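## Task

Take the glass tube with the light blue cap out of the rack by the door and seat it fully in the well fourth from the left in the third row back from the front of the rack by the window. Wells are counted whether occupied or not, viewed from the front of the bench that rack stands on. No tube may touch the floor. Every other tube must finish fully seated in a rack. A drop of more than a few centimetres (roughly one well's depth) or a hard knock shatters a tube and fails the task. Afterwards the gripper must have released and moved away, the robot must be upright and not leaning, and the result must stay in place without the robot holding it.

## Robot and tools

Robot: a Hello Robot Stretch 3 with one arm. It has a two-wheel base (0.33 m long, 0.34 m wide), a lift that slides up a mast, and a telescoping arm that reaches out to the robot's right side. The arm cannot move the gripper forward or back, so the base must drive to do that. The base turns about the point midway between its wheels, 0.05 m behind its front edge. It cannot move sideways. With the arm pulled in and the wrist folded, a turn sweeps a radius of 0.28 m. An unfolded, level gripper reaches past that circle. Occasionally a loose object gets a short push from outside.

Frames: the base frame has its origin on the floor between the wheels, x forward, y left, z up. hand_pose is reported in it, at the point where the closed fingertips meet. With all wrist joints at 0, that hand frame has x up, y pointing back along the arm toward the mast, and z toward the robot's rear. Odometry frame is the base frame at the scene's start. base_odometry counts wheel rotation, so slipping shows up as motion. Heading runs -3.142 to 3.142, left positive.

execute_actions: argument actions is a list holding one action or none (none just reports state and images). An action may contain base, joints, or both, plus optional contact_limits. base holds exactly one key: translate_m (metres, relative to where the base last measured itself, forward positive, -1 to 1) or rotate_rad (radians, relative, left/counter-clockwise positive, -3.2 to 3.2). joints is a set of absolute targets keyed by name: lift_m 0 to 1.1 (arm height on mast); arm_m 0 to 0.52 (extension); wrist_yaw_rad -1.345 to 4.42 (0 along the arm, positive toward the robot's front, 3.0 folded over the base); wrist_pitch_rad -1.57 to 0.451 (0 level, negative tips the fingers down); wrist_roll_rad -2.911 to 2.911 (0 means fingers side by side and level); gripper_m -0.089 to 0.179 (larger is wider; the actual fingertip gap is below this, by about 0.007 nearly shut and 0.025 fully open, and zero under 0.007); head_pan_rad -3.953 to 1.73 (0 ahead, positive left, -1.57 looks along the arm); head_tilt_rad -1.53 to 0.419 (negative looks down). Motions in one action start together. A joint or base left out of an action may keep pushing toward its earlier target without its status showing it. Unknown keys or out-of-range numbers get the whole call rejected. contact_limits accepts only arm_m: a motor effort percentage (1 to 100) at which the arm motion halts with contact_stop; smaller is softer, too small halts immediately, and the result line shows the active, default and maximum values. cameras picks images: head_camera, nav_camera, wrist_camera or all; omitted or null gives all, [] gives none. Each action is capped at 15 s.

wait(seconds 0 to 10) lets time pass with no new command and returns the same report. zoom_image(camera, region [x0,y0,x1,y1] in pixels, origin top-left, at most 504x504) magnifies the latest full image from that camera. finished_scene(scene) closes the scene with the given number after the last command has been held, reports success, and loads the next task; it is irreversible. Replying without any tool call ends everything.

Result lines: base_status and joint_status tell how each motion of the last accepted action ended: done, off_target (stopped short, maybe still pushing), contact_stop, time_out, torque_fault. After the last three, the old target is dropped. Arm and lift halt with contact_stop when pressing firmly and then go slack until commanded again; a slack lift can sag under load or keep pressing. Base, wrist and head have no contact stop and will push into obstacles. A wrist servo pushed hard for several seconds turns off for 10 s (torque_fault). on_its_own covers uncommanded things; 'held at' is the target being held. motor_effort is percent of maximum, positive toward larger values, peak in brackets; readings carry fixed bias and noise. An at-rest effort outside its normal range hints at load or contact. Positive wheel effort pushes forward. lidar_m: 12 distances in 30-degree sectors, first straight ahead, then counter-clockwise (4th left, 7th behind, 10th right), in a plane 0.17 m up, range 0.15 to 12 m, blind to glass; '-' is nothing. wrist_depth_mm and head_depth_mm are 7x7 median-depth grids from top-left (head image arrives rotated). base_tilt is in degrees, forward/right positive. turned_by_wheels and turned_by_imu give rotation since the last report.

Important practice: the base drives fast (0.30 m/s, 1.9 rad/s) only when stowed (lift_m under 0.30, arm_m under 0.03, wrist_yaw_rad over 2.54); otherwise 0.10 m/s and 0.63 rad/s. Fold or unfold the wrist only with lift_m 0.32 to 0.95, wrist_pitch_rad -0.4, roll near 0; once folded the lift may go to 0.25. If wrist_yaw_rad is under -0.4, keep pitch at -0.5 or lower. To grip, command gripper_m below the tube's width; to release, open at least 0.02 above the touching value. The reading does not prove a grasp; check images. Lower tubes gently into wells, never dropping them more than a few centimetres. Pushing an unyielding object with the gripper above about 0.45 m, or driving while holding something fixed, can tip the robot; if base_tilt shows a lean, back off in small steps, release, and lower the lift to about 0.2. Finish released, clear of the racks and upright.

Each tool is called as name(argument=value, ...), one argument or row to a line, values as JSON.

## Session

execute_actions(
  actions=[],
)

Scene clock: 0.00 s.
base_odometry: x=+0.000 y=+0.000 heading=+0.000 (m, m, rad; odometry frame)
turned_by_wheels: +0.000 (rad since the last result)
turned_by_imu: +0.000 (rad since the last result)
base_tilt: forward=+1.3 right=+0.9 (deg)
lidar_m: 1.78 1.82 2.12 1.90 2.34 1.02 0.97 0.99 1.30 2.02 1.53 2.30
head_depth_mm: 1855 2155 2178 2169 2189 2169 2163 / 1875 1718 1712 1734 1748 1752 1883 / 1894 1715 1723 1743 1750 1764 1759 / 1921 1729 1735 1746 1758 1761 1762 / 1930 1733 1741 1747 1758 1761 1774 / 1951 1745 1744 1757 1769 1773 1778 / 1975 2187 2203 2206 2247 2236 1934
base_status: not commanded
joint_positions: lift_m=+0.363 arm_m=+0.002 wrist_yaw_rad=+3.084 wrist_pitch_rad=-0.521 wrist_roll_rad=+0.002 gripper_m=+0.037 head_pan_rad=+0.013 head_tilt_rad=+0.016
joint_status: not commanded
motor_effort: left_wheel=+1 right_wheel=-1 lift_m=+21 arm_m=-1 wrist_yaw_rad=+0 wrist_pitch_rad=+6 wrist_roll_rad=+0 gripper_m=+0 head_pan_rad=+0 head_tilt_rad=+1 (%)
hand_pose: x=-0.0090 y=+0.0630 z=+0.3535 quat_wxyz=(+0.202, +0.689, +0.162, +0.677) (m; base frame)
wrist_depth_mm: - - - - - - - / - - - - - - - / 798 826 - 870 894 888 945 / 693 700 722 718 733 735 744 / 594 592 601 609 629 618 651 / 515 537 - 555 553 548 563 / 465 - - - 480 491 489
pictures: head_camera (sideways: a quarter turn clockwise sets it upright), nav_camera (sideways: a quarter turn counterclockwise sets it upright), wrist_camera
Images, in order (width x height): head_camera 896x504, nav_camera 672x504, wrist_camera 644x364.

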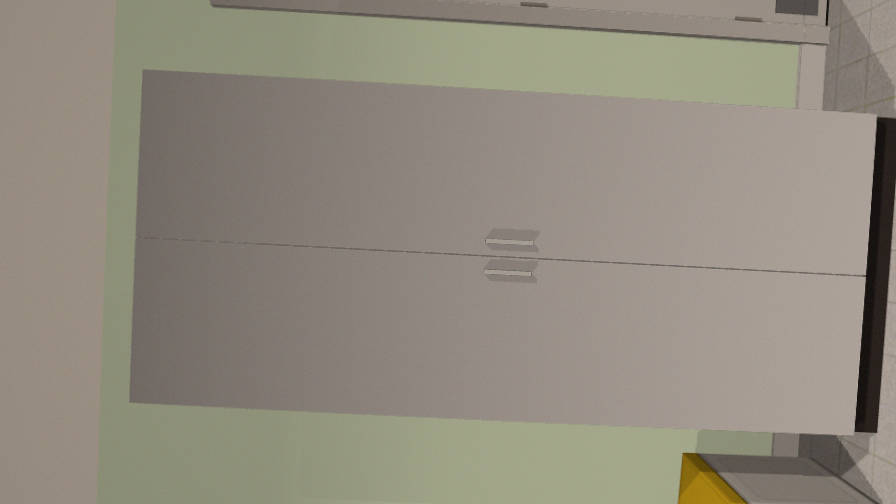

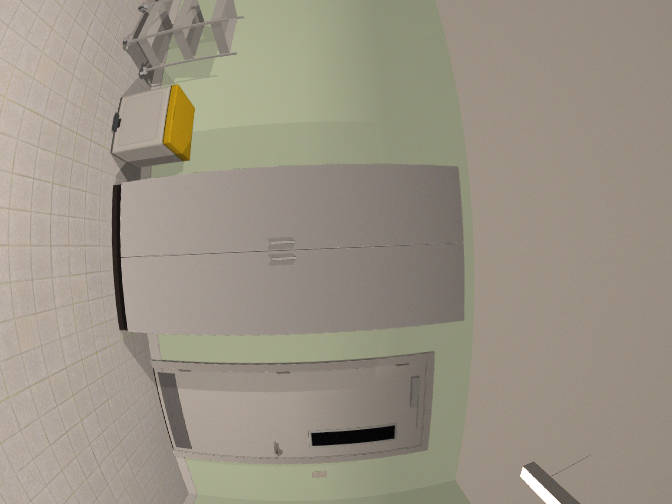

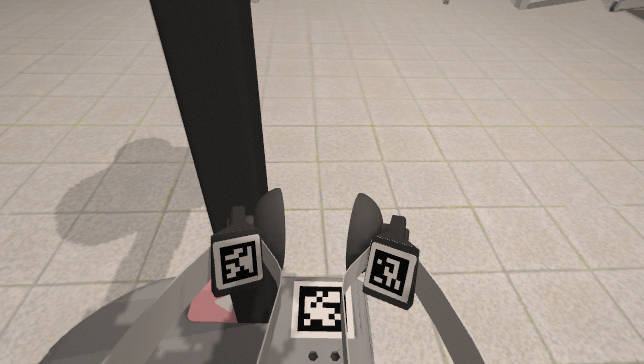

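execute_actions(
  actions=[
    {"joints":{"head_pan_rad":-1.57,"head_tilt_rad":-0.35,"lift_m":0.27}},
  ],
  cameras=["head_camera","nav_camera"],
)

execute_actions(
  actions=[
    {"joints":{"head_pan_rad":1.6,"head_tilt_rad":-0.35}},
  ],
  cameras=["head_camera","nav_camera"],
)

Scene clock: 2.23 s.
base_odometry: x=+0.000 y=+0.000 heading=+0.000 (m, m, rad; odometry frame)
turned_by_wheels: +0.000 (rad since the last result)
turned_by_imu: +0.000 (rad since the last result)
base_tilt: forward=+1.2 right=+0.9 (deg)
lidar_m: 1.78 1.82 2.13 1.90 2.33 1.02 0.96 0.99 1.30 2.02 1.54 2.31
head_depth_mm: 1779 1910 2055 1607 2271 1763 1402 / 1804 1905 2063 1596 2257 1768 1399 / 1799 1910 2058 1561 2285 1756 1396 / 1804 1926 2052 1701 2301 1755 1396 / 1823 1893 2064 1696 2312 1746 1390 / 1819 1911 2096 1677 2326 1747 1388 / 1812 1885 2085 1668 2313 1729 1384
base_status: not commanded
joint_positions: lift_m=+0.270 arm_m=+0.002 wrist_yaw_rad=+3.084 wrist_pitch_rad=-0.522 wrist_roll_rad=+0.002 gripper_m=+0.037 head_pan_rad=-1.563 head_tilt_rad=-0.345
joint_status: all done
motor_effort: left_wheel=+0(0) right_wheel=+0(0) lift_m=+16(14) arm_m=-1(1) wrist_yaw_rad=+0(1) wrist_pitch_rad=+6(7) wrist_roll_rad=+0(0) gripper_m=+0(0) head_pan_rad=-5(64) head_tilt_rad=-4(30) (%)
hand_pose: x=-0.0090 y=+0.0629 z=+0.2604 quat_wxyz=(+0.203, +0.688, +0.162, +0.677) (m; base frame)
wrist_depth_mm: - - - - - - - / 859 842 - 874 893 914 948 / 666 667 - 713 731 716 734 / 559 578 578 576 583 587 617 / 477 505 - - 500 515 510 / - - - - - 439 447 / - - - - 386 390 392
pictures: head_camera (sideways: a quarter turn clockwise sets it upright), nav_camera (sideways: a quarter turn counterclockwise sets it upright)
Images, in order (width x height): head_camera 896x504, nav_camera 672x504.

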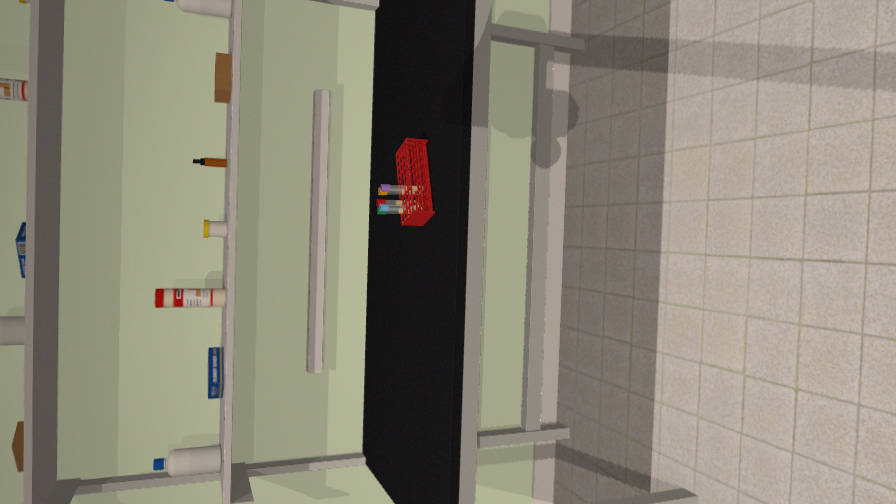

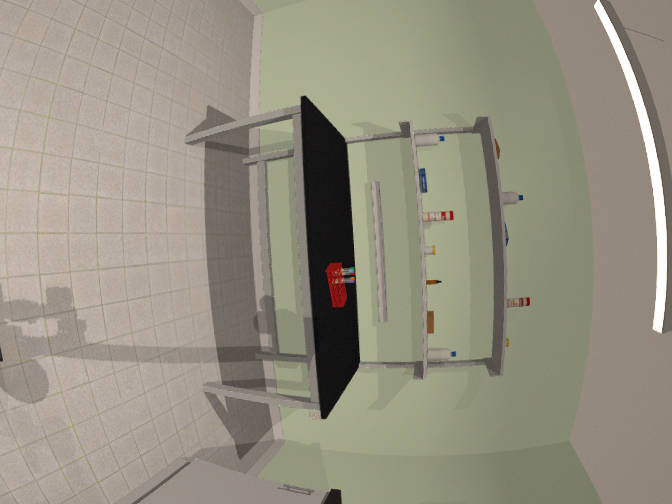

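Scene clock: 4.17 s.
base_odometry: x=+0.000 y=+0.000 heading=+0.000 (m, m, rad; odometry frame)
turned_by_wheels: +0.000 (rad since the last result)
turned_by_imu: +0.000 (rad since the last result)
base_tilt: forward=+1.3 right=+0.9 (deg)
lidar_m: 1.77 1.82 2.12 1.90 2.34 1.02 0.96 0.99 1.31 2.02 1.54 2.31
head_depth_mm: 2242 2420 2435 2741 2253 1769 1404 / 2276 2420 2525 2788 2362 1758 1398 / 2272 2434 2489 2832 2359 1758 1397 / 2296 2456 2448 2829 2345 1750 1397 / 2282 2454 2613 2841 2224 1739 1390 / 2314 2474 2661 2883 2349 1746 1391 / 2327 2493 2687 2884 2308 1726 1423
base_status: not commanded
joint_positions: lift_m=+0.270 arm_m=+0.002 wrist_yaw_rad=+3.084 wrist_pitch_rad=-0.522 wrist_roll_rad=+0.002 gripper_m=+0.037 head_pan_rad=+1.593 head_tilt_rad=-0.345
joint_status: all done
motor_effort: left_wheel=+0(0) right_wheel=+0(0) lift_m=+16(16) arm_m=-1(1) wrist_yaw_rad=+1(0) wrist_pitch_rad=+6(6) wrist_roll_rad=+0(0) gripper_m=+0(1) head_pan_rad=+5(63) head_tilt_rad=-3(4) (%)
hand_pose: x=-0.0090 y=+0.0629 z=+0.2604 quat_wxyz=(+0.203, +0.688, +0.162, +0.677) (m; base frame)
wrist_depth_mm: - - - - - - - / 838 854 - 906 885 919 993 / 664 663 - 698 705 742 729 / 554 582 577 574 593 604 612 / 482 501 - - 511 509 507 / - - - - - 441 449 / - - - - 388 388 396
pictures: head_camera (sideways: a quarter turn clockwise sets it upright), nav_camera (sideways: a quarter turn counterclockwise sets it upright)
Images, in order (width x height): head_camera 896x504, nav_camera 672x504.

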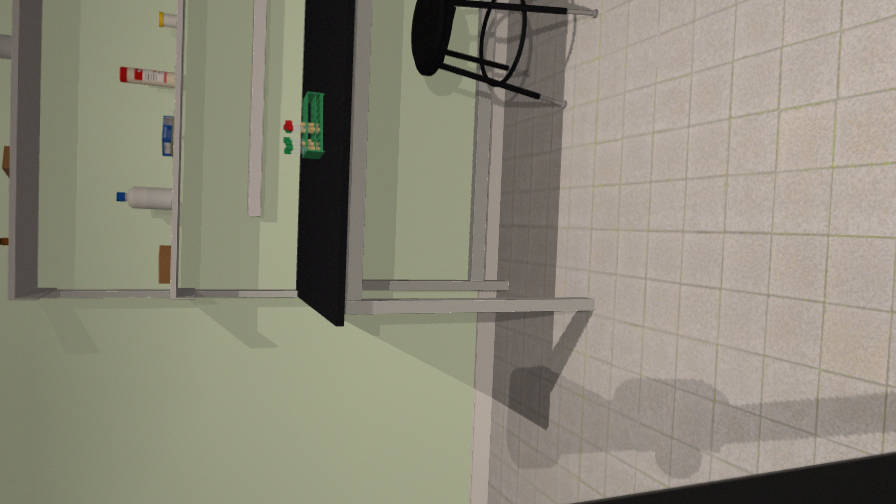

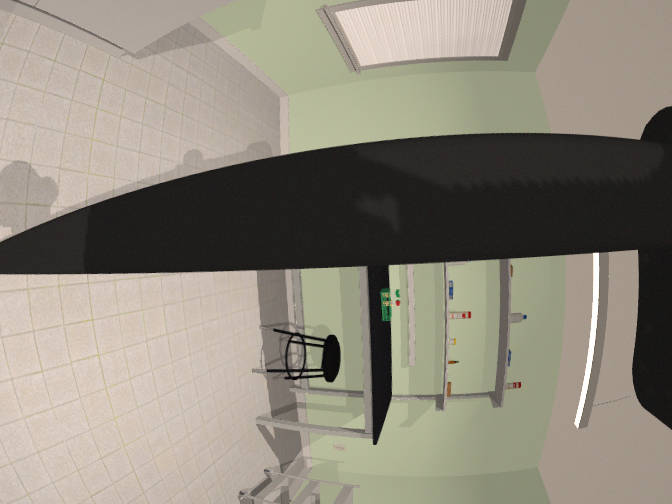

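execute_actions(
  actions=[
    {"base":{"rotate_rad":-1.62},"joints":{"head_pan_rad":0,"head_tilt_rad":-0.5}},
  ],
  cameras=[],
)

execute_actions(
  actions=[
    {"base":{"translate_m":1.0}},
  ],
  cameras=["head_camera"],
)

Scene clock: 7.20 s.
base_odometry: x=+0.000 y=+0.000 heading=-1.620 (m, m, rad; odometry frame)
turned_by_wheels: -1.620 (rad since the last result)
turned_by_imu: -1.638 (rad since the last result)
base_tilt: forward=+1.3 right=+0.9 (deg)
lidar_m: 2.02 1.54 2.34 1.77 1.81 2.12 1.90 2.46 1.03 0.96 0.98 1.25
head_depth_mm: 1722 1944 1648 2360 1863 1532 1263 / 1732 1956 1628 2350 1932 1531 1268 / 1752 1923 1573 2352 1936 1522 1263 / 1746 1938 1537 2347 1929 1526 1264 / 1729 1932 1621 2348 1919 1534 1260 / 1738 1925 1625 2351 1916 1525 1259 / 1756 1945 1615 2344 1909 1526 1257
base_status: done
joint_positions: lift_m=+0.270 arm_m=+0.002 wrist_yaw_rad=+3.084 wrist_pitch_rad=-0.522 wrist_roll_rad=+0.002 gripper_m=+0.037 head_pan_rad=+0.007 head_tilt_rad=-0.494
joint_status: all done
motor_effort: left_wheel=+3(15) right_wheel=-2(8) lift_m=+16(16) arm_m=-1(2) wrist_yaw_rad=+0(1) wrist_pitch_rad=+6(6) wrist_roll_rad=+0(0) gripper_m=+1(1) head_pan_rad=-5(63) head_tilt_rad=-3(22) (%)
hand_pose: x=-0.0090 y=+0.0629 z=+0.2604 quat_wxyz=(+0.203, +0.688, +0.162, +0.677) (m; base frame)
wrist_depth_mm: - - - - - - - / 839 850 - 894 892 901 937 / 667 681 - 705 711 727 735 / 550 569 573 575 601 598 607 / 484 513 - - 507 498 518 / - - - - - 436 446 / - - - - 383 394 397
pictures: none
No camera images: the call's "cameras" was empty. Leave "cameras" out to get every camera's image.

Scene clock: 12.30 s.
base_odometry: x=-0.049 y=-0.999 heading=-1.620 (m, m, rad; odometry frame)
turned_by_wheels: +0.000 (rad since the last result)
turned_by_imu: +0.004 (rad since the last result)
base_tilt: forward=+1.2 right=+0.9 (deg)
lidar_m: 1.02 1.04 0.87 2.29 2.20 2.53 2.89 1.37 0.93 0.87 0.70 1.09
head_depth_mm: 900 1002 1094 1071 793 628 561 / 909 1000 1075 1066 790 626 561 / 898 999 1079 1063 732 627 560 / 911 1000 1077 1063 704 625 560 / 896 995 1076 1062 758 627 560 / 911 998 1075 1056 786 626 560 / 898 996 1073 1056 785 624 558
base_status: done
joint_positions: lift_m=+0.270 arm_m=+0.002 wrist_yaw_rad=+3.084 wrist_pitch_rad=-0.522 wrist_roll_rad=+0.002 gripper_m=+0.037 head_pan_rad=+0.007 head_tilt_rad=-0.495
joint_status: not commanded
motor_effort: left_wheel=+2(15) right_wheel=-1(5) lift_m=+15(15) arm_m=-1(1) wrist_yaw_rad=+1(0) wrist_pitch_rad=+6(6) wrist_roll_rad=+0(0) gripper_m=-1(0) head_pan_rad=-5(5) head_tilt_rad=-3(4) (%)
hand_pose: x=-0.0090 y=+0.0629 z=+0.2604 quat_wxyz=(+0.203, +0.688, +0.162, +0.677) (m; base frame)
wrist_depth_mm: - - - - - - - / 822 834 - 895 891 911 967 / 679 680 - 682 715 719 720 / 548 553 573 587 597 591 610 / 481 502 - - 516 512 519 / - - - - - 438 450 / - - - - 388 392 395
pictures: head_camera (sideways: a quarter turn clockwise sets it upright)
Images, in order (width x height): head_camera 896x504.

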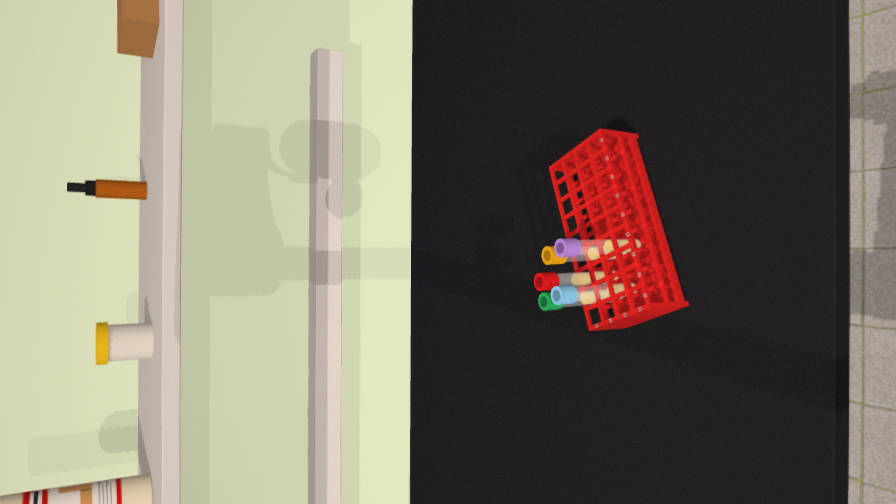

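execute_actions(
  actions=[
    {"base":{"translate_m":-0.08}},
  ],
  cameras=[],
)

execute_actions(
  actions=[
    {"base":{"rotate_rad":1.57},"joints":{"head_pan_rad":-1.57,"head_tilt_rad":-0.6}},
  ],
  cameras=[],
)

execute_actions(
  actions=[
    {"joints":{"lift_m":0.93,"wrist_pitch_rad":-0.4}},
  ],
  cameras=["head_camera"],
)

zoom_image(
  camera="head_camera",
  region=[400, 150, 700, 400],
)

Scene clock: 15.00 s.
base_odometry: x=-0.045 y=-0.919 heading=-1.620 (m, m, rad; odometry frame)
turned_by_wheels: +0.000 (rad since the last result)
turned_by_imu: +0.000 (rad since the last result)
base_tilt: forward=+1.2 right=+0.9 (deg)
lidar_m: 1.10 1.12 0.91 2.28 2.16 2.46 3.05 1.38 0.94 0.88 0.75 1.18
head_depth_mm: 968 1074 1196 1066 791 628 1264 / 981 1072 1158 1065 792 627 1261 / 980 1076 1156 1066 760 628 1266 / 979 1078 1161 1058 734 626 1261 / 968 1076 1157 1058 761 626 1262 / 976 1074 1155 1054 787 624 1264 / 803 1076 1157 1057 785 624 1256
base_status: done
joint_positions: lift_m=+0.270 arm_m=+0.002 wrist_yaw_rad=+3.084 wrist_pitch_rad=-0.522 wrist_roll_rad=+0.002 gripper_m=+0.037 head_pan_rad=+0.007 head_tilt_rad=-0.495
joint_status: not commanded
motor_effort: left_wheel=+3(10) right_wheel=-2(8) lift_m=+16(16) arm_m=-2(1) wrist_yaw_rad=+1(0) wrist_pitch_rad=+6(6) wrist_roll_rad=+0(0) gripper_m=+1(0) head_pan_rad=-5(5) head_tilt_rad=-3(3) (%)
hand_pose: x=-0.0090 y=+0.0629 z=+0.2604 quat_wxyz=(+0.203, +0.688, +0.162, +0.677) (m; base frame)
wrist_depth_mm: - - - - - - - / 815 838 - 884 896 897 919 / 663 679 - 689 715 731 729 / 557 565 580 583 577 596 615 / 483 513 - - 504 514 517 / - - - - - 444 443 / - - - - 386 399 397
pictures: none
No camera images: the call's "cameras" was empty. Leave "cameras" out to get every camera's image.

Scene clock: 17.17 s.
base_odometry: x=-0.045 y=-0.919 heading=-0.050 (m, m, rad; odometry frame)
turned_by_wheels: +1.570 (rad since the last result)
turned_by_imu: +1.588 (rad since the last result)
base_tilt: forward=+1.2 right=+0.9 (deg)
lidar_m: 2.28 1.93 2.46 3.04 1.39 0.94 0.88 0.75 0.78 1.10 1.12 0.90
head_depth_mm: 797 1107 1186 902 705 1350 1203 / 959 1095 1190 904 709 1344 1198 / 945 1095 1188 870 708 1349 1200 / 956 1098 1190 791 707 1348 1201 / 943 1097 1190 904 708 1353 1211 / 957 1102 1192 906 709 1348 1196 / 798 1098 1193 905 709 1351 1200
base_status: done
joint_positions: lift_m=+0.270 arm_m=+0.002 wrist_yaw_rad=+3.084 wrist_pitch_rad=-0.522 wrist_roll_rad=+0.002 gripper_m=+0.037 head_pan_rad=-1.563 head_tilt_rad=-0.593
joint_status: all done
motor_effort: left_wheel=-3(11) right_wheel=+2(11) lift_m=+15(16) arm_m=-2(2) wrist_yaw_rad=+1(1) wrist_pitch_rad=+6(6) wrist_roll_rad=+0(0) gripper_m=+0(1) head_pan_rad=-5(63) head_tilt_rad=-5(16) (%)
hand_pose: x=-0.0090 y=+0.0629 z=+0.2604 quat_wxyz=(+0.203, +0.688, +0.162, +0.677) (m; base frame)
wrist_depth_mm: - - - - - - - / 831 845 - 880 924 893 945 / 669 684 - 706 707 739 741 / 557 565 569 576 585 601 601 / 468 508 - - 508 505 515 / - - - - - 442 447 / - - - - 384 392 394
pictures: none
No camera images: the call's "cameras" was empty. Leave "cameras" out to get every camera's image.

Scene clock: 24.00 s.
base_odometry: x=-0.045 y=-0.919 heading=-0.050 (m, m, rad; odometry frame)
turned_by_wheels: +0.000 (rad since the last result)
turned_by_imu: +0.001 (rad since the last result)
base_tilt: forward=+1.2 right=+1.0 (deg)
lidar_m: 2.28 1.94 2.46 3.03 1.39 0.94 0.88 0.75 0.78 1.10 1.12 0.90
head_depth_mm: 797 1105 1185 903 729 - - / 961 1095 1186 902 707 - - / 943 1092 1191 869 709 - - / 962 1098 1192 790 709 - - / 943 1103 1194 905 707 - - / 959 1098 1193 905 708 1355 1203 / 800 1098 1194 904 709 1348 1200
base_status: not commanded
joint_positions: lift_m=+0.930 arm_m=+0.002 wrist_yaw_rad=+3.084 wrist_pitch_rad=-0.420 wrist_roll_rad=+0.002 gripper_m=+0.037 head_pan_rad=-1.563 head_tilt_rad=-0.593
joint_status: all done
motor_effort: left_wheel=-2(2) right_wheel=+2(2) lift_m=+25(26) arm_m=-2(2) wrist_yaw_rad=+0(1) wrist_pitch_rad=+10(11) wrist_roll_rad=+0(0) gripper_m=+0(0) head_pan_rad=-5(4) head_tilt_rad=-5(5) (%)
hand_pose: x=-0.0082 y=+0.0768 z=+0.9418 quat_wxyz=(+0.168, +0.696, +0.127, +0.687) (m; base frame)
wrist_depth_mm: - - - - - - - / - - - - - - - / - - - - - - - / - - - - - - - / - - - - - - - / - - - - - - - / - - - - - - -
pictures: head_camera (sideways: a quarter turn clockwise sets it upright)
Images, in order (width x height): head_camera 896x504.

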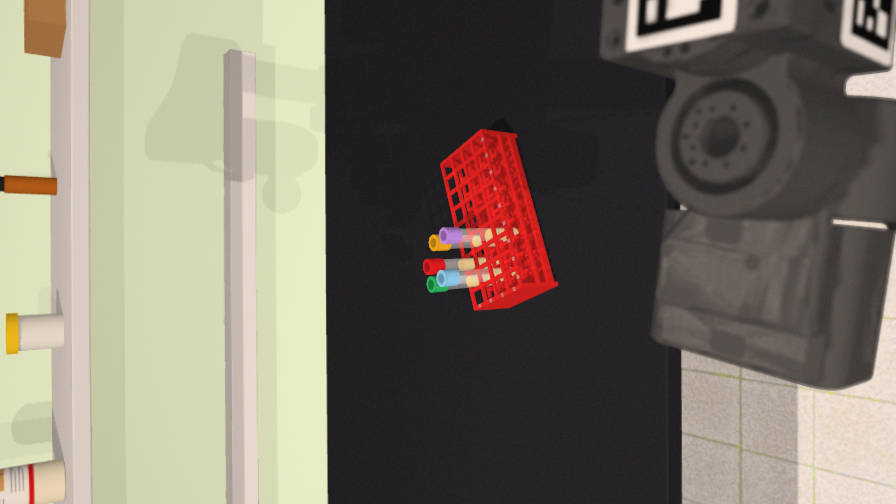

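Region (400, 150, 700, 400) of head_camera's 896x504 image, scaled by 1.680, with more detail than that image has.

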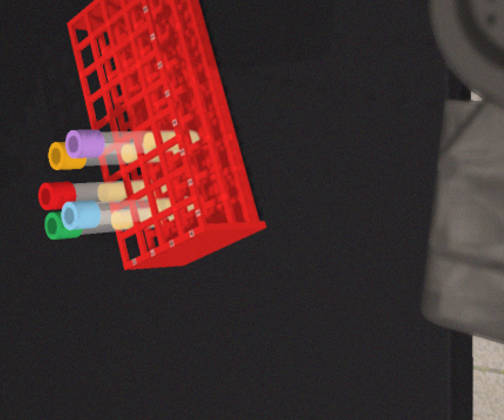

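execute_actions(
  actions=[
    {"base":{"translate_m":0.012},"joints":{"wrist_yaw_rad":0.33,"gripper_m":0.037}},
  ],
  cameras=[],
)

execute_actions(
  actions=[
    {"joints":{"wrist_pitch_rad":-0.3,"arm_m":0.19,"lift_m":0.93}},
  ],
  cameras=["head_camera","wrist_camera"],
)

Scene clock: 29.47 s.
base_odometry: x=-0.033 y=-0.919 heading=-0.050 (m, m, rad; odometry frame)
turned_by_wheels: +0.000 (rad since the last result)
turned_by_imu: +0.000 (rad since the last result)
base_tilt: forward=+1.2 right=+0.9 (deg)
lidar_m: 2.26 1.93 2.45 2.81 1.41 0.95 0.89 0.76 1.18 1.10 1.12 0.89
head_depth_mm: 946 1104 1188 902 729 - - / 956 1091 1195 903 707 - - / 958 1091 1191 902 730 - - / 955 1098 1191 872 733 - 1177 / 788 1100 1193 906 730 1353 1198 / 955 1098 1190 907 709 1353 1197 / 800 1097 1193 906 708 1348 1202
base_status: done
joint_positions: lift_m=+0.930 arm_m=+0.002 wrist_yaw_rad=+0.332 wrist_pitch_rad=-0.420 wrist_roll_rad=+0.002 gripper_m=+0.037 head_pan_rad=-1.563 head_tilt_rad=-0.593
joint_status: all done
motor_effort: left_wheel=-3(6) right_wheel=+3(6) lift_m=+25(25) arm_m=-1(2) wrist_yaw_rad=-2(4) wrist_pitch_rad=+10(10) wrist_roll_rad=+0(0) gripper_m=+1(4) head_pan_rad=-4(5) head_tilt_rad=-4(4) (%)
hand_pose: x=+0.0516 y=-0.3588 z=+0.9418 quat_wxyz=(+0.706, +0.260, -0.658, -0.032) (m; base frame)
wrist_depth_mm: - - 964 897 846 748 727 / 854 811 826 868 888 845 800 / 586 611 629 639 612 680 669 / 479 481 502 498 436 458 544 / 391 403 419 415 425 433 439 / - 370 342 354 362 369 369 / - - - 323 309 317 320
pictures: none
No camera images: the call's "cameras" was empty. Leave "cameras" out to get every camera's image.

Scene clock: 32.10 s.
base_odometry: x=-0.033 y=-0.919 heading=-0.050 (m, m, rad; odometry frame)
turned_by_wheels: +0.000 (rad since the last result)
turned_by_imu: +0.000 (rad since the last result)
base_tilt: forward=+1.2 right=+0.9 (deg)
lidar_m: 2.27 1.92 2.45 2.81 1.42 0.96 0.89 0.76 1.17 1.10 1.12 0.89
head_depth_mm: 944 1101 1203 - 684 1350 1200 / 956 1091 1208 - 685 1346 1202 / 957 1096 1200 - 674 1349 1200 / 955 1091 1198 770 707 1353 1199 / 784 1099 1191 907 708 1351 1201 / 955 1094 1194 907 709 1352 1201 / 796 1098 1197 908 708 1346 1197
base_status: not commanded
joint_positions: lift_m=+0.930 arm_m=+0.190 wrist_yaw_rad=+0.331 wrist_pitch_rad=-0.322 wrist_roll_rad=+0.002 gripper_m=+0.037 head_pan_rad=-1.563 head_tilt_rad=-0.593
joint_status: all done
motor_effort: left_wheel=-2(3) right_wheel=+3(2) lift_m=+25(25) arm_m=+5(6) wrist_yaw_rad=-1(2) wrist_pitch_rad=+10(10) wrist_roll_rad=+0(0) gripper_m=+1(0) head_pan_rad=-4(6) head_tilt_rad=-4(4) (%)
hand_pose: x=+0.0550 y=-0.5573 z=+0.9645 quat_wxyz=(+0.707, +0.227, -0.670, +0.003) (m; base frame)
wrist_depth_mm: 943 829 751 715 660 623 586 / - 886 836 768 658 633 610 / 752 769 799 796 762 729 669 / 562 578 590 608 625 638 651 / 456 464 495 473 487 508 506 / 379 388 370 367 408 407 421 / 325 329 331 315 294 318 349
pictures: head_camera (sideways: a quarter turn clockwise sets it upright), wrist_camera
Images, in order (width x height): head_camera 896x504, wrist_camera 644x364.

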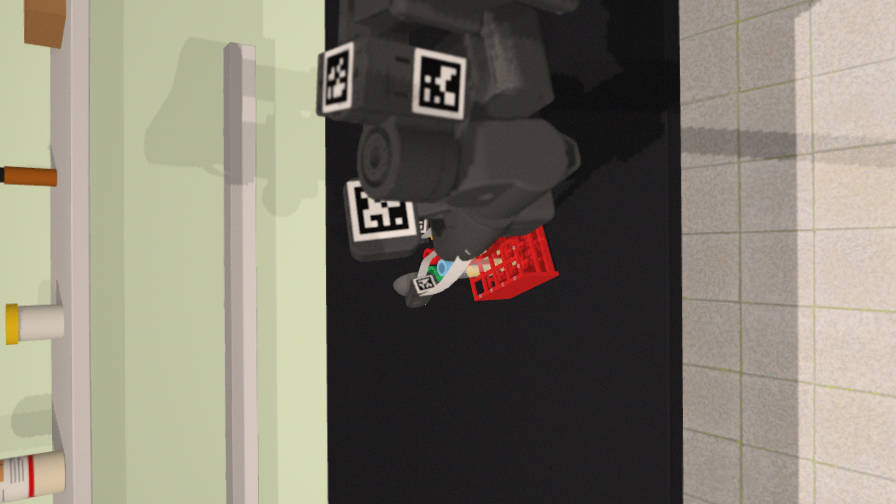

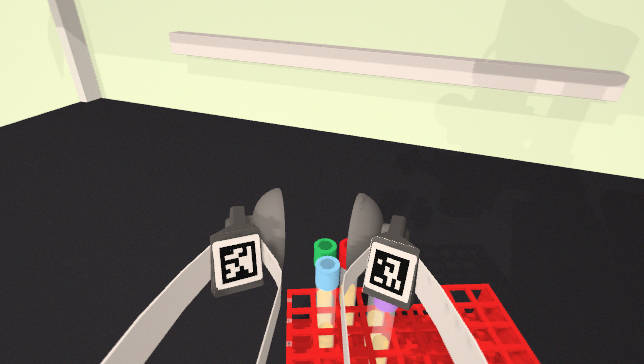

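execute_actions(
  actions=[
    {"base":{"translate_m":0.012},"joints":{"arm_m":0.255}},
  ],
  cameras=[],
)

execute_actions(
  actions=[
    {"joints":{"lift_m":0.865}},
  ],
  cameras=["head_camera","wrist_camera"],
)

Scene clock: 35.43 s.
base_odometry: x=-0.021 y=-0.920 heading=-0.050 (m, m, rad; odometry frame)
turned_by_wheels: +0.000 (rad since the last result)
turned_by_imu: +0.000 (rad since the last result)
base_tilt: forward=+1.3 right=+0.9 (deg)
lidar_m: 2.26 1.91 2.44 2.81 1.43 0.97 0.90 0.77 1.18 1.10 1.11 0.88
head_depth_mm: 943 1097 1184 838 706 1350 1202 / 955 1094 - 807 706 1349 1199 / 956 1091 1203 - 708 1349 1198 / 958 1095 1195 771 707 1348 1203 / 788 1094 1191 907 707 1356 1203 / 955 1096 1191 905 707 1352 1203 / 801 1091 1190 905 707 1352 1198
base_status: done
joint_positions: lift_m=+0.930 arm_m=+0.255 wrist_yaw_rad=+0.331 wrist_pitch_rad=-0.322 wrist_roll_rad=+0.002 gripper_m=+0.037 head_pan_rad=-1.563 head_tilt_rad=-0.593
joint_status: all done
motor_effort: left_wheel=-3(5) right_wheel=+2(6) lift_m=+25(25) arm_m=+6(5) wrist_yaw_rad=-1(1) wrist_pitch_rad=+11(10) wrist_roll_rad=+0(0) gripper_m=+1(0) head_pan_rad=-4(4) head_tilt_rad=-4(5) (%)
hand_pose: x=+0.0550 y=-0.6223 z=+0.9645 quat_wxyz=(+0.707, +0.227, -0.670, +0.003) (m; base frame)
wrist_depth_mm: 804 734 705 655 613 582 541 / 892 825 758 680 613 579 538 / 745 758 789 746 712 647 606 / 560 582 592 598 630 632 629 / 445 461 490 475 500 502 503 / 376 386 371 391 419 411 416 / 326 326 332 221 324 350 352
pictures: none
No camera images: the call's "cameras" was empty. Leave "cameras" out to get every camera's image.

Scene clock: 36.87 s.
base_odometry: x=-0.021 y=-0.920 heading=-0.050 (m, m, rad; odometry frame)
turned_by_wheels: +0.000 (rad since the last result)
turned_by_imu: +0.000 (rad since the last result)
base_tilt: forward=+1.2 right=+1.0 (deg)
lidar_m: 2.25 1.92 2.45 2.81 1.43 0.97 0.90 0.77 1.17 1.10 1.11 0.88
head_depth_mm: 944 1103 1188 - 695 1347 1200 / 958 1095 1185 - 684 1351 1199 / 957 1095 1184 - 684 1344 1204 / 956 1094 1191 839 699 1345 1202 / 789 1099 1190 905 707 1348 1200 / 955 1095 1193 906 709 1350 1203 / 804 1096 1191 907 706 1350 1198
base_status: not commanded
joint_positions: lift_m=+0.865 arm_m=+0.255 wrist_yaw_rad=+0.331 wrist_pitch_rad=-0.322 wrist_roll_rad=+0.002 gripper_m=+0.037 head_pan_rad=-1.563 head_tilt_rad=-0.593
joint_status: all done
motor_effort: left_wheel=-2(2) right_wheel=+2(2) lift_m=+15(21) arm_m=+5(5) wrist_yaw_rad=-1(1) wrist_pitch_rad=+10(10) wrist_roll_rad=+0(0) gripper_m=+1(0) head_pan_rad=-4(5) head_tilt_rad=-5(4) (%)
hand_pose: x=+0.0550 y=-0.6223 z=+0.9002 quat_wxyz=(+0.707, +0.227, -0.670, +0.003) (m; base frame)
wrist_depth_mm: 790 763 676 621 587 557 524 / 852 824 767 698 650 614 572 / 586 616 637 645 658 643 615 / 446 453 476 480 491 499 519 / 358 362 386 192 395 399 402 / 298 305 290 216 328 322 327 / 258 261 262 210 203 223 279
pictures: head_camera (sideways: a quarter turn clockwise sets it upright), wrist_camera
Images, in order (width x height): head_camera 896x504, wrist_camera 644x364.

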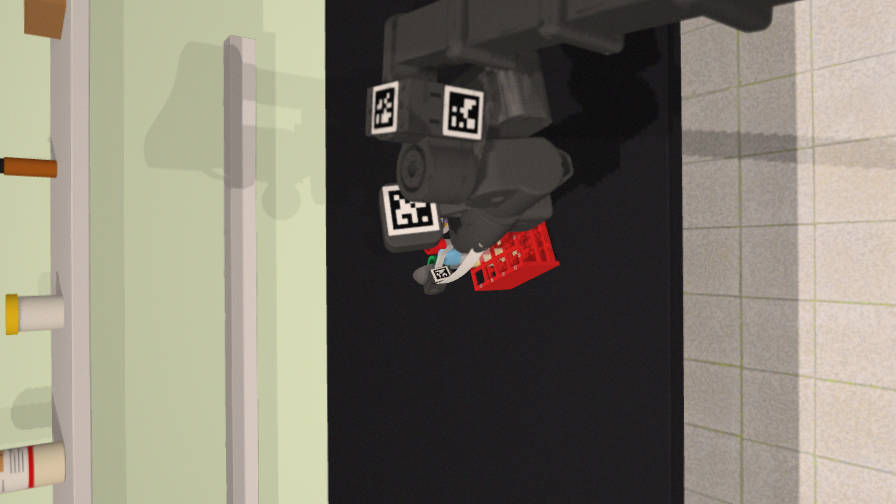

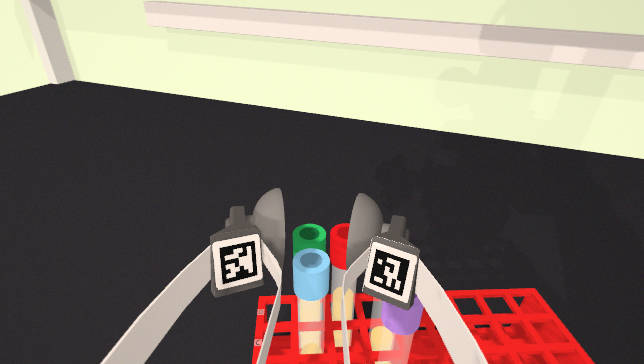

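execute_actions(
  actions=[
    {"base":{"translate_m":0.005},"joints":{"arm_m":0.259,"lift_m":0.835}},
  ],
  cameras=["wrist_camera"],
)

Scene clock: 39.37 s.
base_odometry: x=-0.016 y=-0.920 heading=-0.050 (m, m, rad; odometry frame)
turned_by_wheels: +0.000 (rad since the last result)
turned_by_imu: +0.000 (rad since the last result)
base_tilt: forward=+1.3 right=+0.9 (deg)
lidar_m: 2.25 1.91 2.45 2.82 1.44 0.97 0.91 0.78 1.17 1.10 1.11 0.88
head_depth_mm: 946 1092 1190 981 - 1348 1178 / 956 1098 1184 - 664 1347 1198 / 957 1096 1187 1025 666 1350 1201 / 957 1098 1189 872 706 1344 1203 / 791 1101 1191 908 708 1349 1202 / 956 1097 1190 906 708 1349 1199 / 810 1092 1196 907 708 1353 1199
base_status: done
joint_positions: lift_m=+0.836 arm_m=+0.259 wrist_yaw_rad=+0.328 wrist_pitch_rad=-0.246 wrist_roll_rad=-0.011 gripper_m=+0.037 head_pan_rad=-1.563 head_tilt_rad=-0.593
joint_status: all done
on_its_own: wrist_pitch_rad is at rest, and its effort (-26) is outside its rest range (-20 to +32)
motor_effort: left_wheel=-4(7) right_wheel=+5(8) lift_m=+10(15) arm_m=+5(6) wrist_yaw_rad=+2(2) wrist_pitch_rad=-26(26) wrist_roll_rad=+4(4) gripper_m=-1(0) head_pan_rad=-5(5) head_tilt_rad=-5(5) (%)
hand_pose: x=+0.0567 y=-0.6333 z=+0.8886 quat_wxyz=(+0.711, +0.200, -0.674, +0.030) (m; base frame)
wrist_depth_mm: 790 757 663 640 605 563 540 / 870 819 740 684 642 558 519 / 632 676 711 708 672 633 579 / 451 481 496 503 522 544 568 / 353 363 387 183 411 409 420 / 293 302 287 214 305 330 332 / 246 250 251 203 192 211 269
pictures: wrist_camera
Images, in order (width x height): wrist_camera 644x364.

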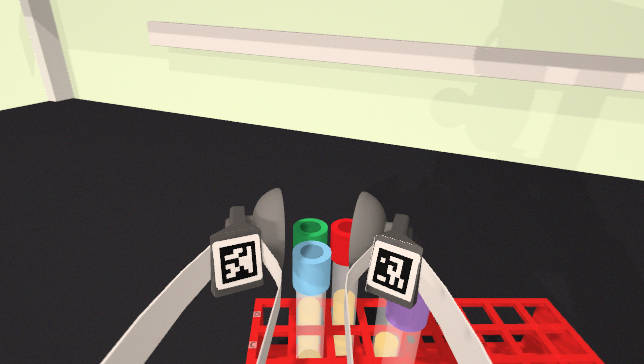

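execute_actions(
  actions=[
    {"joints":{"lift_m":0.89}},
  ],
)

Scene clock: 42.53 s.
base_odometry: x=-0.016 y=-0.920 heading=-0.050 (m, m, rad; odometry frame)
turned_by_wheels: +0.000 (rad since the last result)
turned_by_imu: +0.000 (rad since the last result)
base_tilt: forward=+1.4 right=+0.9 (deg)
lidar_m: 2.25 1.91 2.44 2.81 1.43 0.97 0.91 0.78 1.17 1.10 1.11 0.88
head_depth_mm: 943 1094 1203 - 684 1349 1195 / 957 1092 1205 - 705 1348 1199 / 956 1094 1203 - 685 1349 1200 / 955 1096 1190 775 708 1352 1196 / 787 1097 1191 905 708 1347 1200 / 952 1096 1186 906 708 1347 1200 / 802 1094 1189 909 709 1348 1201
base_status: not commanded
joint_positions: lift_m=+0.890 arm_m=+0.259 wrist_yaw_rad=+0.328 wrist_pitch_rad=-0.314 wrist_roll_rad=-0.002 gripper_m=+0.037 head_pan_rad=-1.563 head_tilt_rad=-0.593
joint_status: all done
motor_effort: left_wheel=-2(4) right_wheel=+4(5) lift_m=+25(27) arm_m=+5(6) wrist_yaw_rad=+2(2) wrist_pitch_rad=+7(26) wrist_roll_rad=+1(4) gripper_m=+0(1) head_pan_rad=-4(5) head_tilt_rad=-4(5) (%)
hand_pose: x=+0.0547 y=-0.6273 z=+0.9264 quat_wxyz=(+0.708, +0.223, -0.670, +0.005) (m; base frame)
wrist_depth_mm: 813 762 669 632 602 557 544 / 892 824 766 720 635 564 519 / 670 681 712 715 667 652 598 / 503 508 518 538 546 561 584 / 398 407 426 418 440 436 451 / 333 338 325 208 362 359 372 / 285 287 291 233 222 258 314
pictures: head_camera (sideways: a quarter turn clockwise sets it upright), nav_camera (sideways: a quarter turn counterclockwise sets it upright), wrist_camera
Images, in order (width x height): head_camera 896x504, nav_camera 672x504, wrist_camera 644x364.

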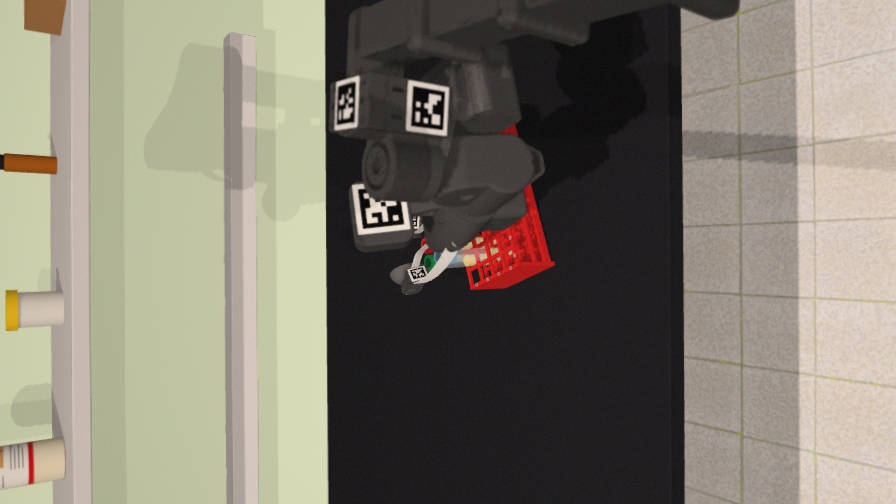

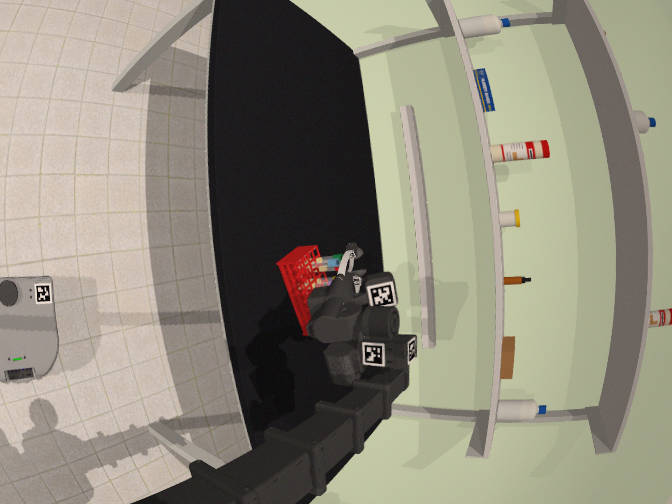

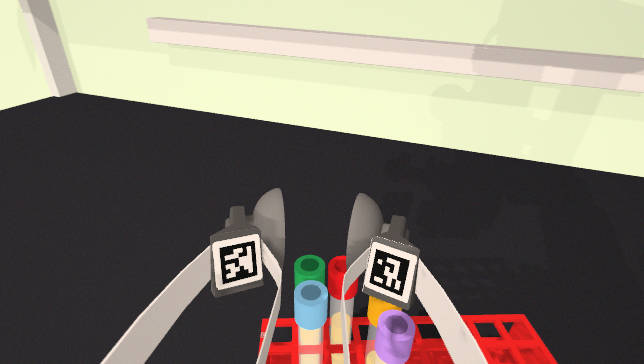

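execute_actions(
  actions=[
    {"base":{"translate_m":0.077},"joints":{"lift_m":0.95,"wrist_yaw_rad":0.0,"wrist_pitch_rad":-0.5,"arm_m":0.25}},
  ],
)

Scene clock: 47.73 s.
base_odometry: x=+0.061 y=-0.924 heading=-0.050 (m, m, rad; odometry frame)
turned_by_wheels: +0.000 (rad since the last result)
turned_by_imu: +0.000 (rad since the last result)
base_tilt: forward=+1.2 right=+1.0 (deg)
lidar_m: 2.17 1.83 2.39 2.83 1.56 1.06 0.98 0.83 1.17 1.09 1.11 0.81
head_depth_mm: 952 1094 - 822 706 1315 1199 / 951 1090 - 779 706 1316 1204 / 950 1092 1171 - 707 1315 1198 / 932 1089 1193 904 709 1317 1203 / 950 1091 1189 905 709 1319 1198 / 788 1086 1189 904 710 1322 1202 / 948 1087 1192 907 709 1317 1199
base_status: done
joint_positions: lift_m=+0.950 arm_m=+0.250 wrist_yaw_rad=+0.002 wrist_pitch_rad=-0.512 wrist_roll_rad=-0.002 gripper_m=+0.037 head_pan_rad=-1.563 head_tilt_rad=-0.593
joint_status: all done
motor_effort: left_wheel=-3(5) right_wheel=+2(8) lift_m=+25(28) arm_m=-7(6) wrist_yaw_rad=-2(3) wrist_pitch_rad=+6(7) wrist_roll_rad=+1(1) gripper_m=+1(0) head_pan_rad=-5(5) head_tilt_rad=-5(4) (%)
hand_pose: x=-0.0211 y=-0.6070 z=+0.9419 quat_wxyz=(+0.685, +0.180, -0.683, -0.178) (m; base frame)
wrist_depth_mm: 639 648 644 640 660 655 666 / 662 678 674 694 705 712 714 / 524 541 549 560 568 595 592 / 440 443 464 462 471 478 486 / 377 383 393 319 409 404 420 / 330 338 319 273 299 320 361 / 293 294 300 266 264 304 311
pictures: head_camera (sideways: a quarter turn clockwise sets it upright), nav_camera (sideways: a quarter turn counterclockwise sets it upright), wrist_camera
Images, in order (width x height): head_camera 896x504, nav_camera 672x504, wrist_camera 644x364.

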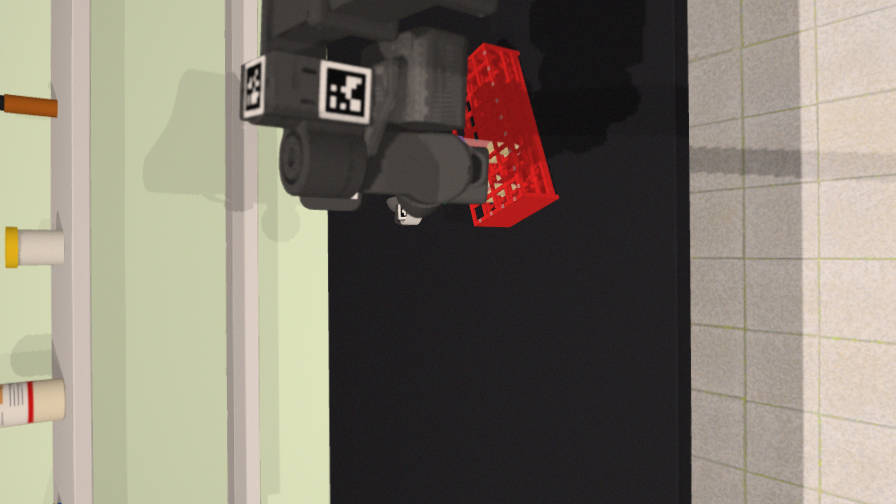

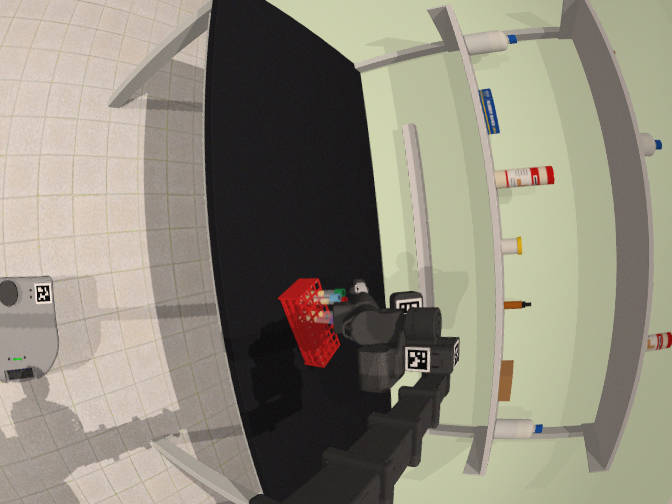

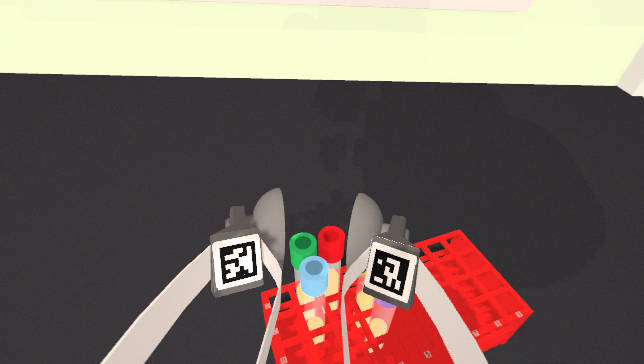

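execute_actions(
  actions=[
    {"joints":{"lift_m":0.92}},
  ],
  cameras=["wrist_camera"],
)

Scene clock: 49.67 s.
base_odometry: x=+0.061 y=-0.924 heading=-0.050 (m, m, rad; odometry frame)
turned_by_wheels: +0.000 (rad since the last result)
turned_by_imu: +0.000 (rad since the last result)
base_tilt: forward=+1.3 right=+0.8 (deg)
lidar_m: 2.17 1.84 2.39 2.83 1.56 1.05 0.98 0.84 1.17 1.09 1.11 0.80
head_depth_mm: 950 1092 1195 - 707 1312 1196 / 950 1094 1196 - 707 1320 1199 / 948 1090 1194 - 706 1316 1198 / 934 1093 1189 905 708 1315 1203 / 947 1087 1189 906 707 1321 1200 / 789 1092 1192 904 708 1321 1204 / 947 1086 1189 906 708 1315 1204
base_status: not commanded
joint_positions: lift_m=+0.920 arm_m=+0.250 wrist_yaw_rad=+0.002 wrist_pitch_rad=-0.513 wrist_roll_rad=-0.002 gripper_m=+0.037 head_pan_rad=-1.563 head_tilt_rad=-0.593
joint_status: all done
motor_effort: left_wheel=-2(2) right_wheel=+3(2) lift_m=+15(21) arm_m=-8(6) wrist_yaw_rad=-2(2) wrist_pitch_rad=+6(6) wrist_roll_rad=+1(1) gripper_m=+0(1) head_pan_rad=-5(5) head_tilt_rad=-5(4) (%)
hand_pose: x=-0.0211 y=-0.6069 z=+0.9123 quat_wxyz=(+0.685, +0.180, -0.683, -0.179) (m; base frame)
wrist_depth_mm: 632 647 643 656 673 662 672 / 604 618 636 643 648 682 681 / 479 489 497 507 518 531 521 / 400 406 412 424 426 434 441 / 342 340 360 213 306 356 369 / 298 303 292 253 255 270 325 / 269 272 272 231 243 273 283
pictures: wrist_camera
Images, in order (width x height): wrist_camera 644x364.

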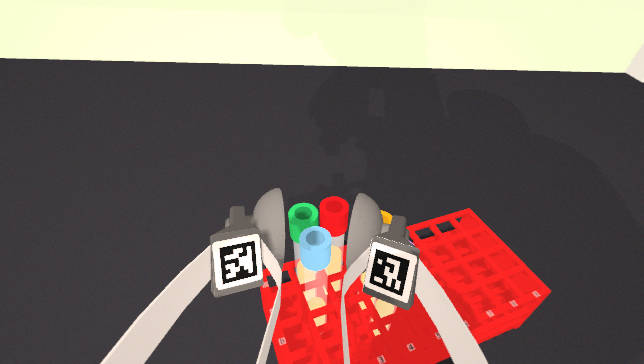

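execute_actions(
  actions=[
    {"joints":{"lift_m":0.90,"arm_m":0.26}},
  ],
  cameras=["wrist_camera","head_camera"],
)

Scene clock: 53.90 s.
base_odometry: x=+0.061 y=-0.924 heading=-0.050 (m, m, rad; odometry frame)
turned_by_wheels: +0.000 (rad since the last result)
turned_by_imu: +0.000 (rad since the last result)
base_tilt: forward=+1.3 right=+1.0 (deg)
lidar_m: 2.17 1.84 2.39 2.83 1.56 1.06 0.99 0.83 1.17 1.09 1.11 0.81
head_depth_mm: 950 1094 1204 - 684 1316 1202 / 950 1096 1190 - 707 1320 1197 / 951 1095 1192 - 706 1318 1203 / 936 1088 1192 901 707 1315 1200 / 951 1092 1193 905 706 1312 1202 / 787 1087 1193 906 708 1317 1199 / 944 1087 1189 907 707 1319 1200
base_status: not commanded
joint_positions: lift_m=+0.900 arm_m=+0.260 wrist_yaw_rad=+0.002 wrist_pitch_rad=-0.513 wrist_roll_rad=-0.002 gripper_m=+0.037 head_pan_rad=-1.563 head_tilt_rad=-0.593
joint_status: all done
motor_effort: left_wheel=-2(3) right_wheel=+2(2) lift_m=+16(17) arm_m=+5(7) wrist_yaw_rad=-2(2) wrist_pitch_rad=+6(6) wrist_roll_rad=+1(1) gripper_m=+0(1) head_pan_rad=-4(5) head_tilt_rad=-4(4) (%)
hand_pose: x=-0.0211 y=-0.6160 z=+0.8923 quat_wxyz=(+0.685, +0.180, -0.683, -0.179) (m; base frame)
wrist_depth_mm: 628 645 642 646 645 655 672 / 547 572 580 582 617 623 647 / 439 458 455 469 481 485 494 / 371 375 378 389 395 401 408 / 316 320 333 196 280 287 343 / 276 283 272 232 238 246 295 / 246 250 252 208 222 248 263
pictures: head_camera (sideways: a quarter turn clockwise sets it upright), wrist_camera
Images, in order (width x height): head_camera 896x504, wrist_camera 644x364.

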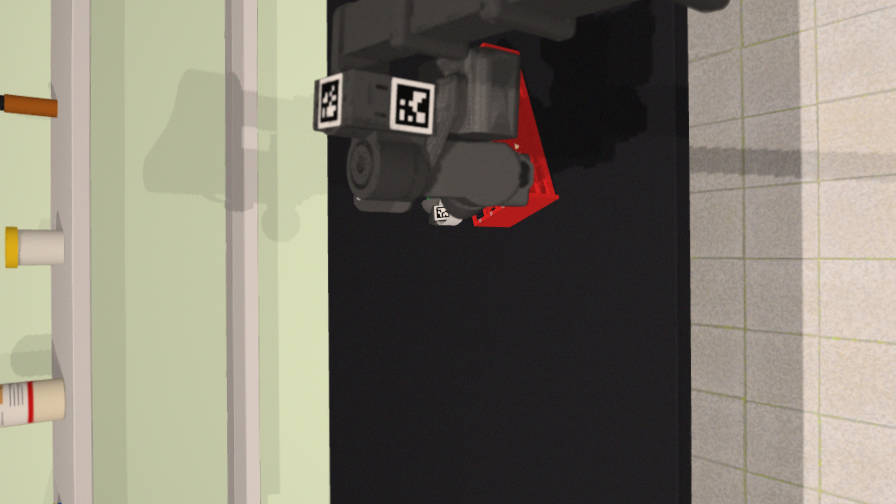

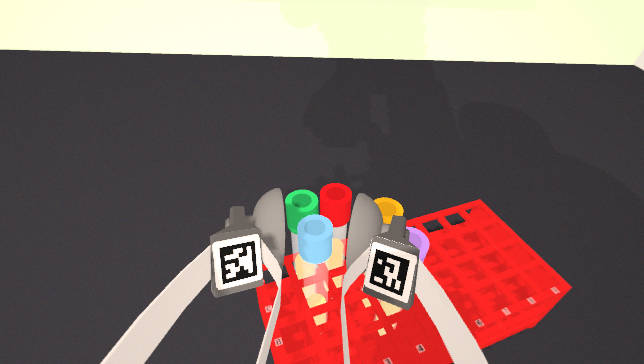

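execute_actions(
  actions=[
    {"joints":{"lift_m":0.885}},
  ],
  cameras=["wrist_camera"],
)

Scene clock: 55.10 s.
base_odometry: x=+0.061 y=-0.924 heading=-0.050 (m, m, rad; odometry frame)
turned_by_wheels: +0.000 (rad since the last result)
turned_by_imu: +0.000 (rad since the last result)
base_tilt: forward=+1.3 right=+1.0 (deg)
lidar_m: 2.17 1.83 2.39 2.82 1.56 1.06 0.98 0.83 1.17 1.09 1.11 0.81
head_depth_mm: 950 1094 1196 - 685 1315 1203 / 948 1088 1195 - 697 1315 1202 / 950 1092 1187 - 686 1316 1204 / 934 1093 1187 906 707 1315 1198 / 949 1090 1189 902 708 1315 1203 / 786 1086 1192 904 707 1314 1201 / 948 1090 1188 906 709 1320 1205
base_status: not commanded
joint_positions: lift_m=+0.885 arm_m=+0.260 wrist_yaw_rad=+0.002 wrist_pitch_rad=-0.513 wrist_roll_rad=-0.002 gripper_m=+0.037 head_pan_rad=-1.563 head_tilt_rad=-0.593
joint_status: all done
motor_effort: left_wheel=-2(3) right_wheel=+3(2) lift_m=+15(17) arm_m=+5(6) wrist_yaw_rad=-2(2) wrist_pitch_rad=+6(6) wrist_roll_rad=+1(1) gripper_m=+0(1) head_pan_rad=-4(4) head_tilt_rad=-4(4) (%)
hand_pose: x=-0.0211 y=-0.6160 z=+0.8773 quat_wxyz=(+0.685, +0.180, -0.683, -0.179) (m; base frame)
wrist_depth_mm: 607 622 640 650 654 660 646 / 516 523 551 556 560 594 605 / 416 422 429 442 447 463 475 / 345 356 359 191 371 376 382 / 300 301 315 221 206 264 322 / 264 265 255 217 235 236 275 / 231 234 236 201 209 240 246
pictures: wrist_camera
Images, in order (width x height): wrist_camera 644x364.

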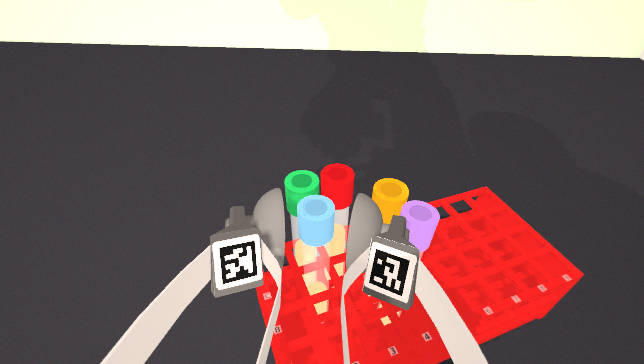

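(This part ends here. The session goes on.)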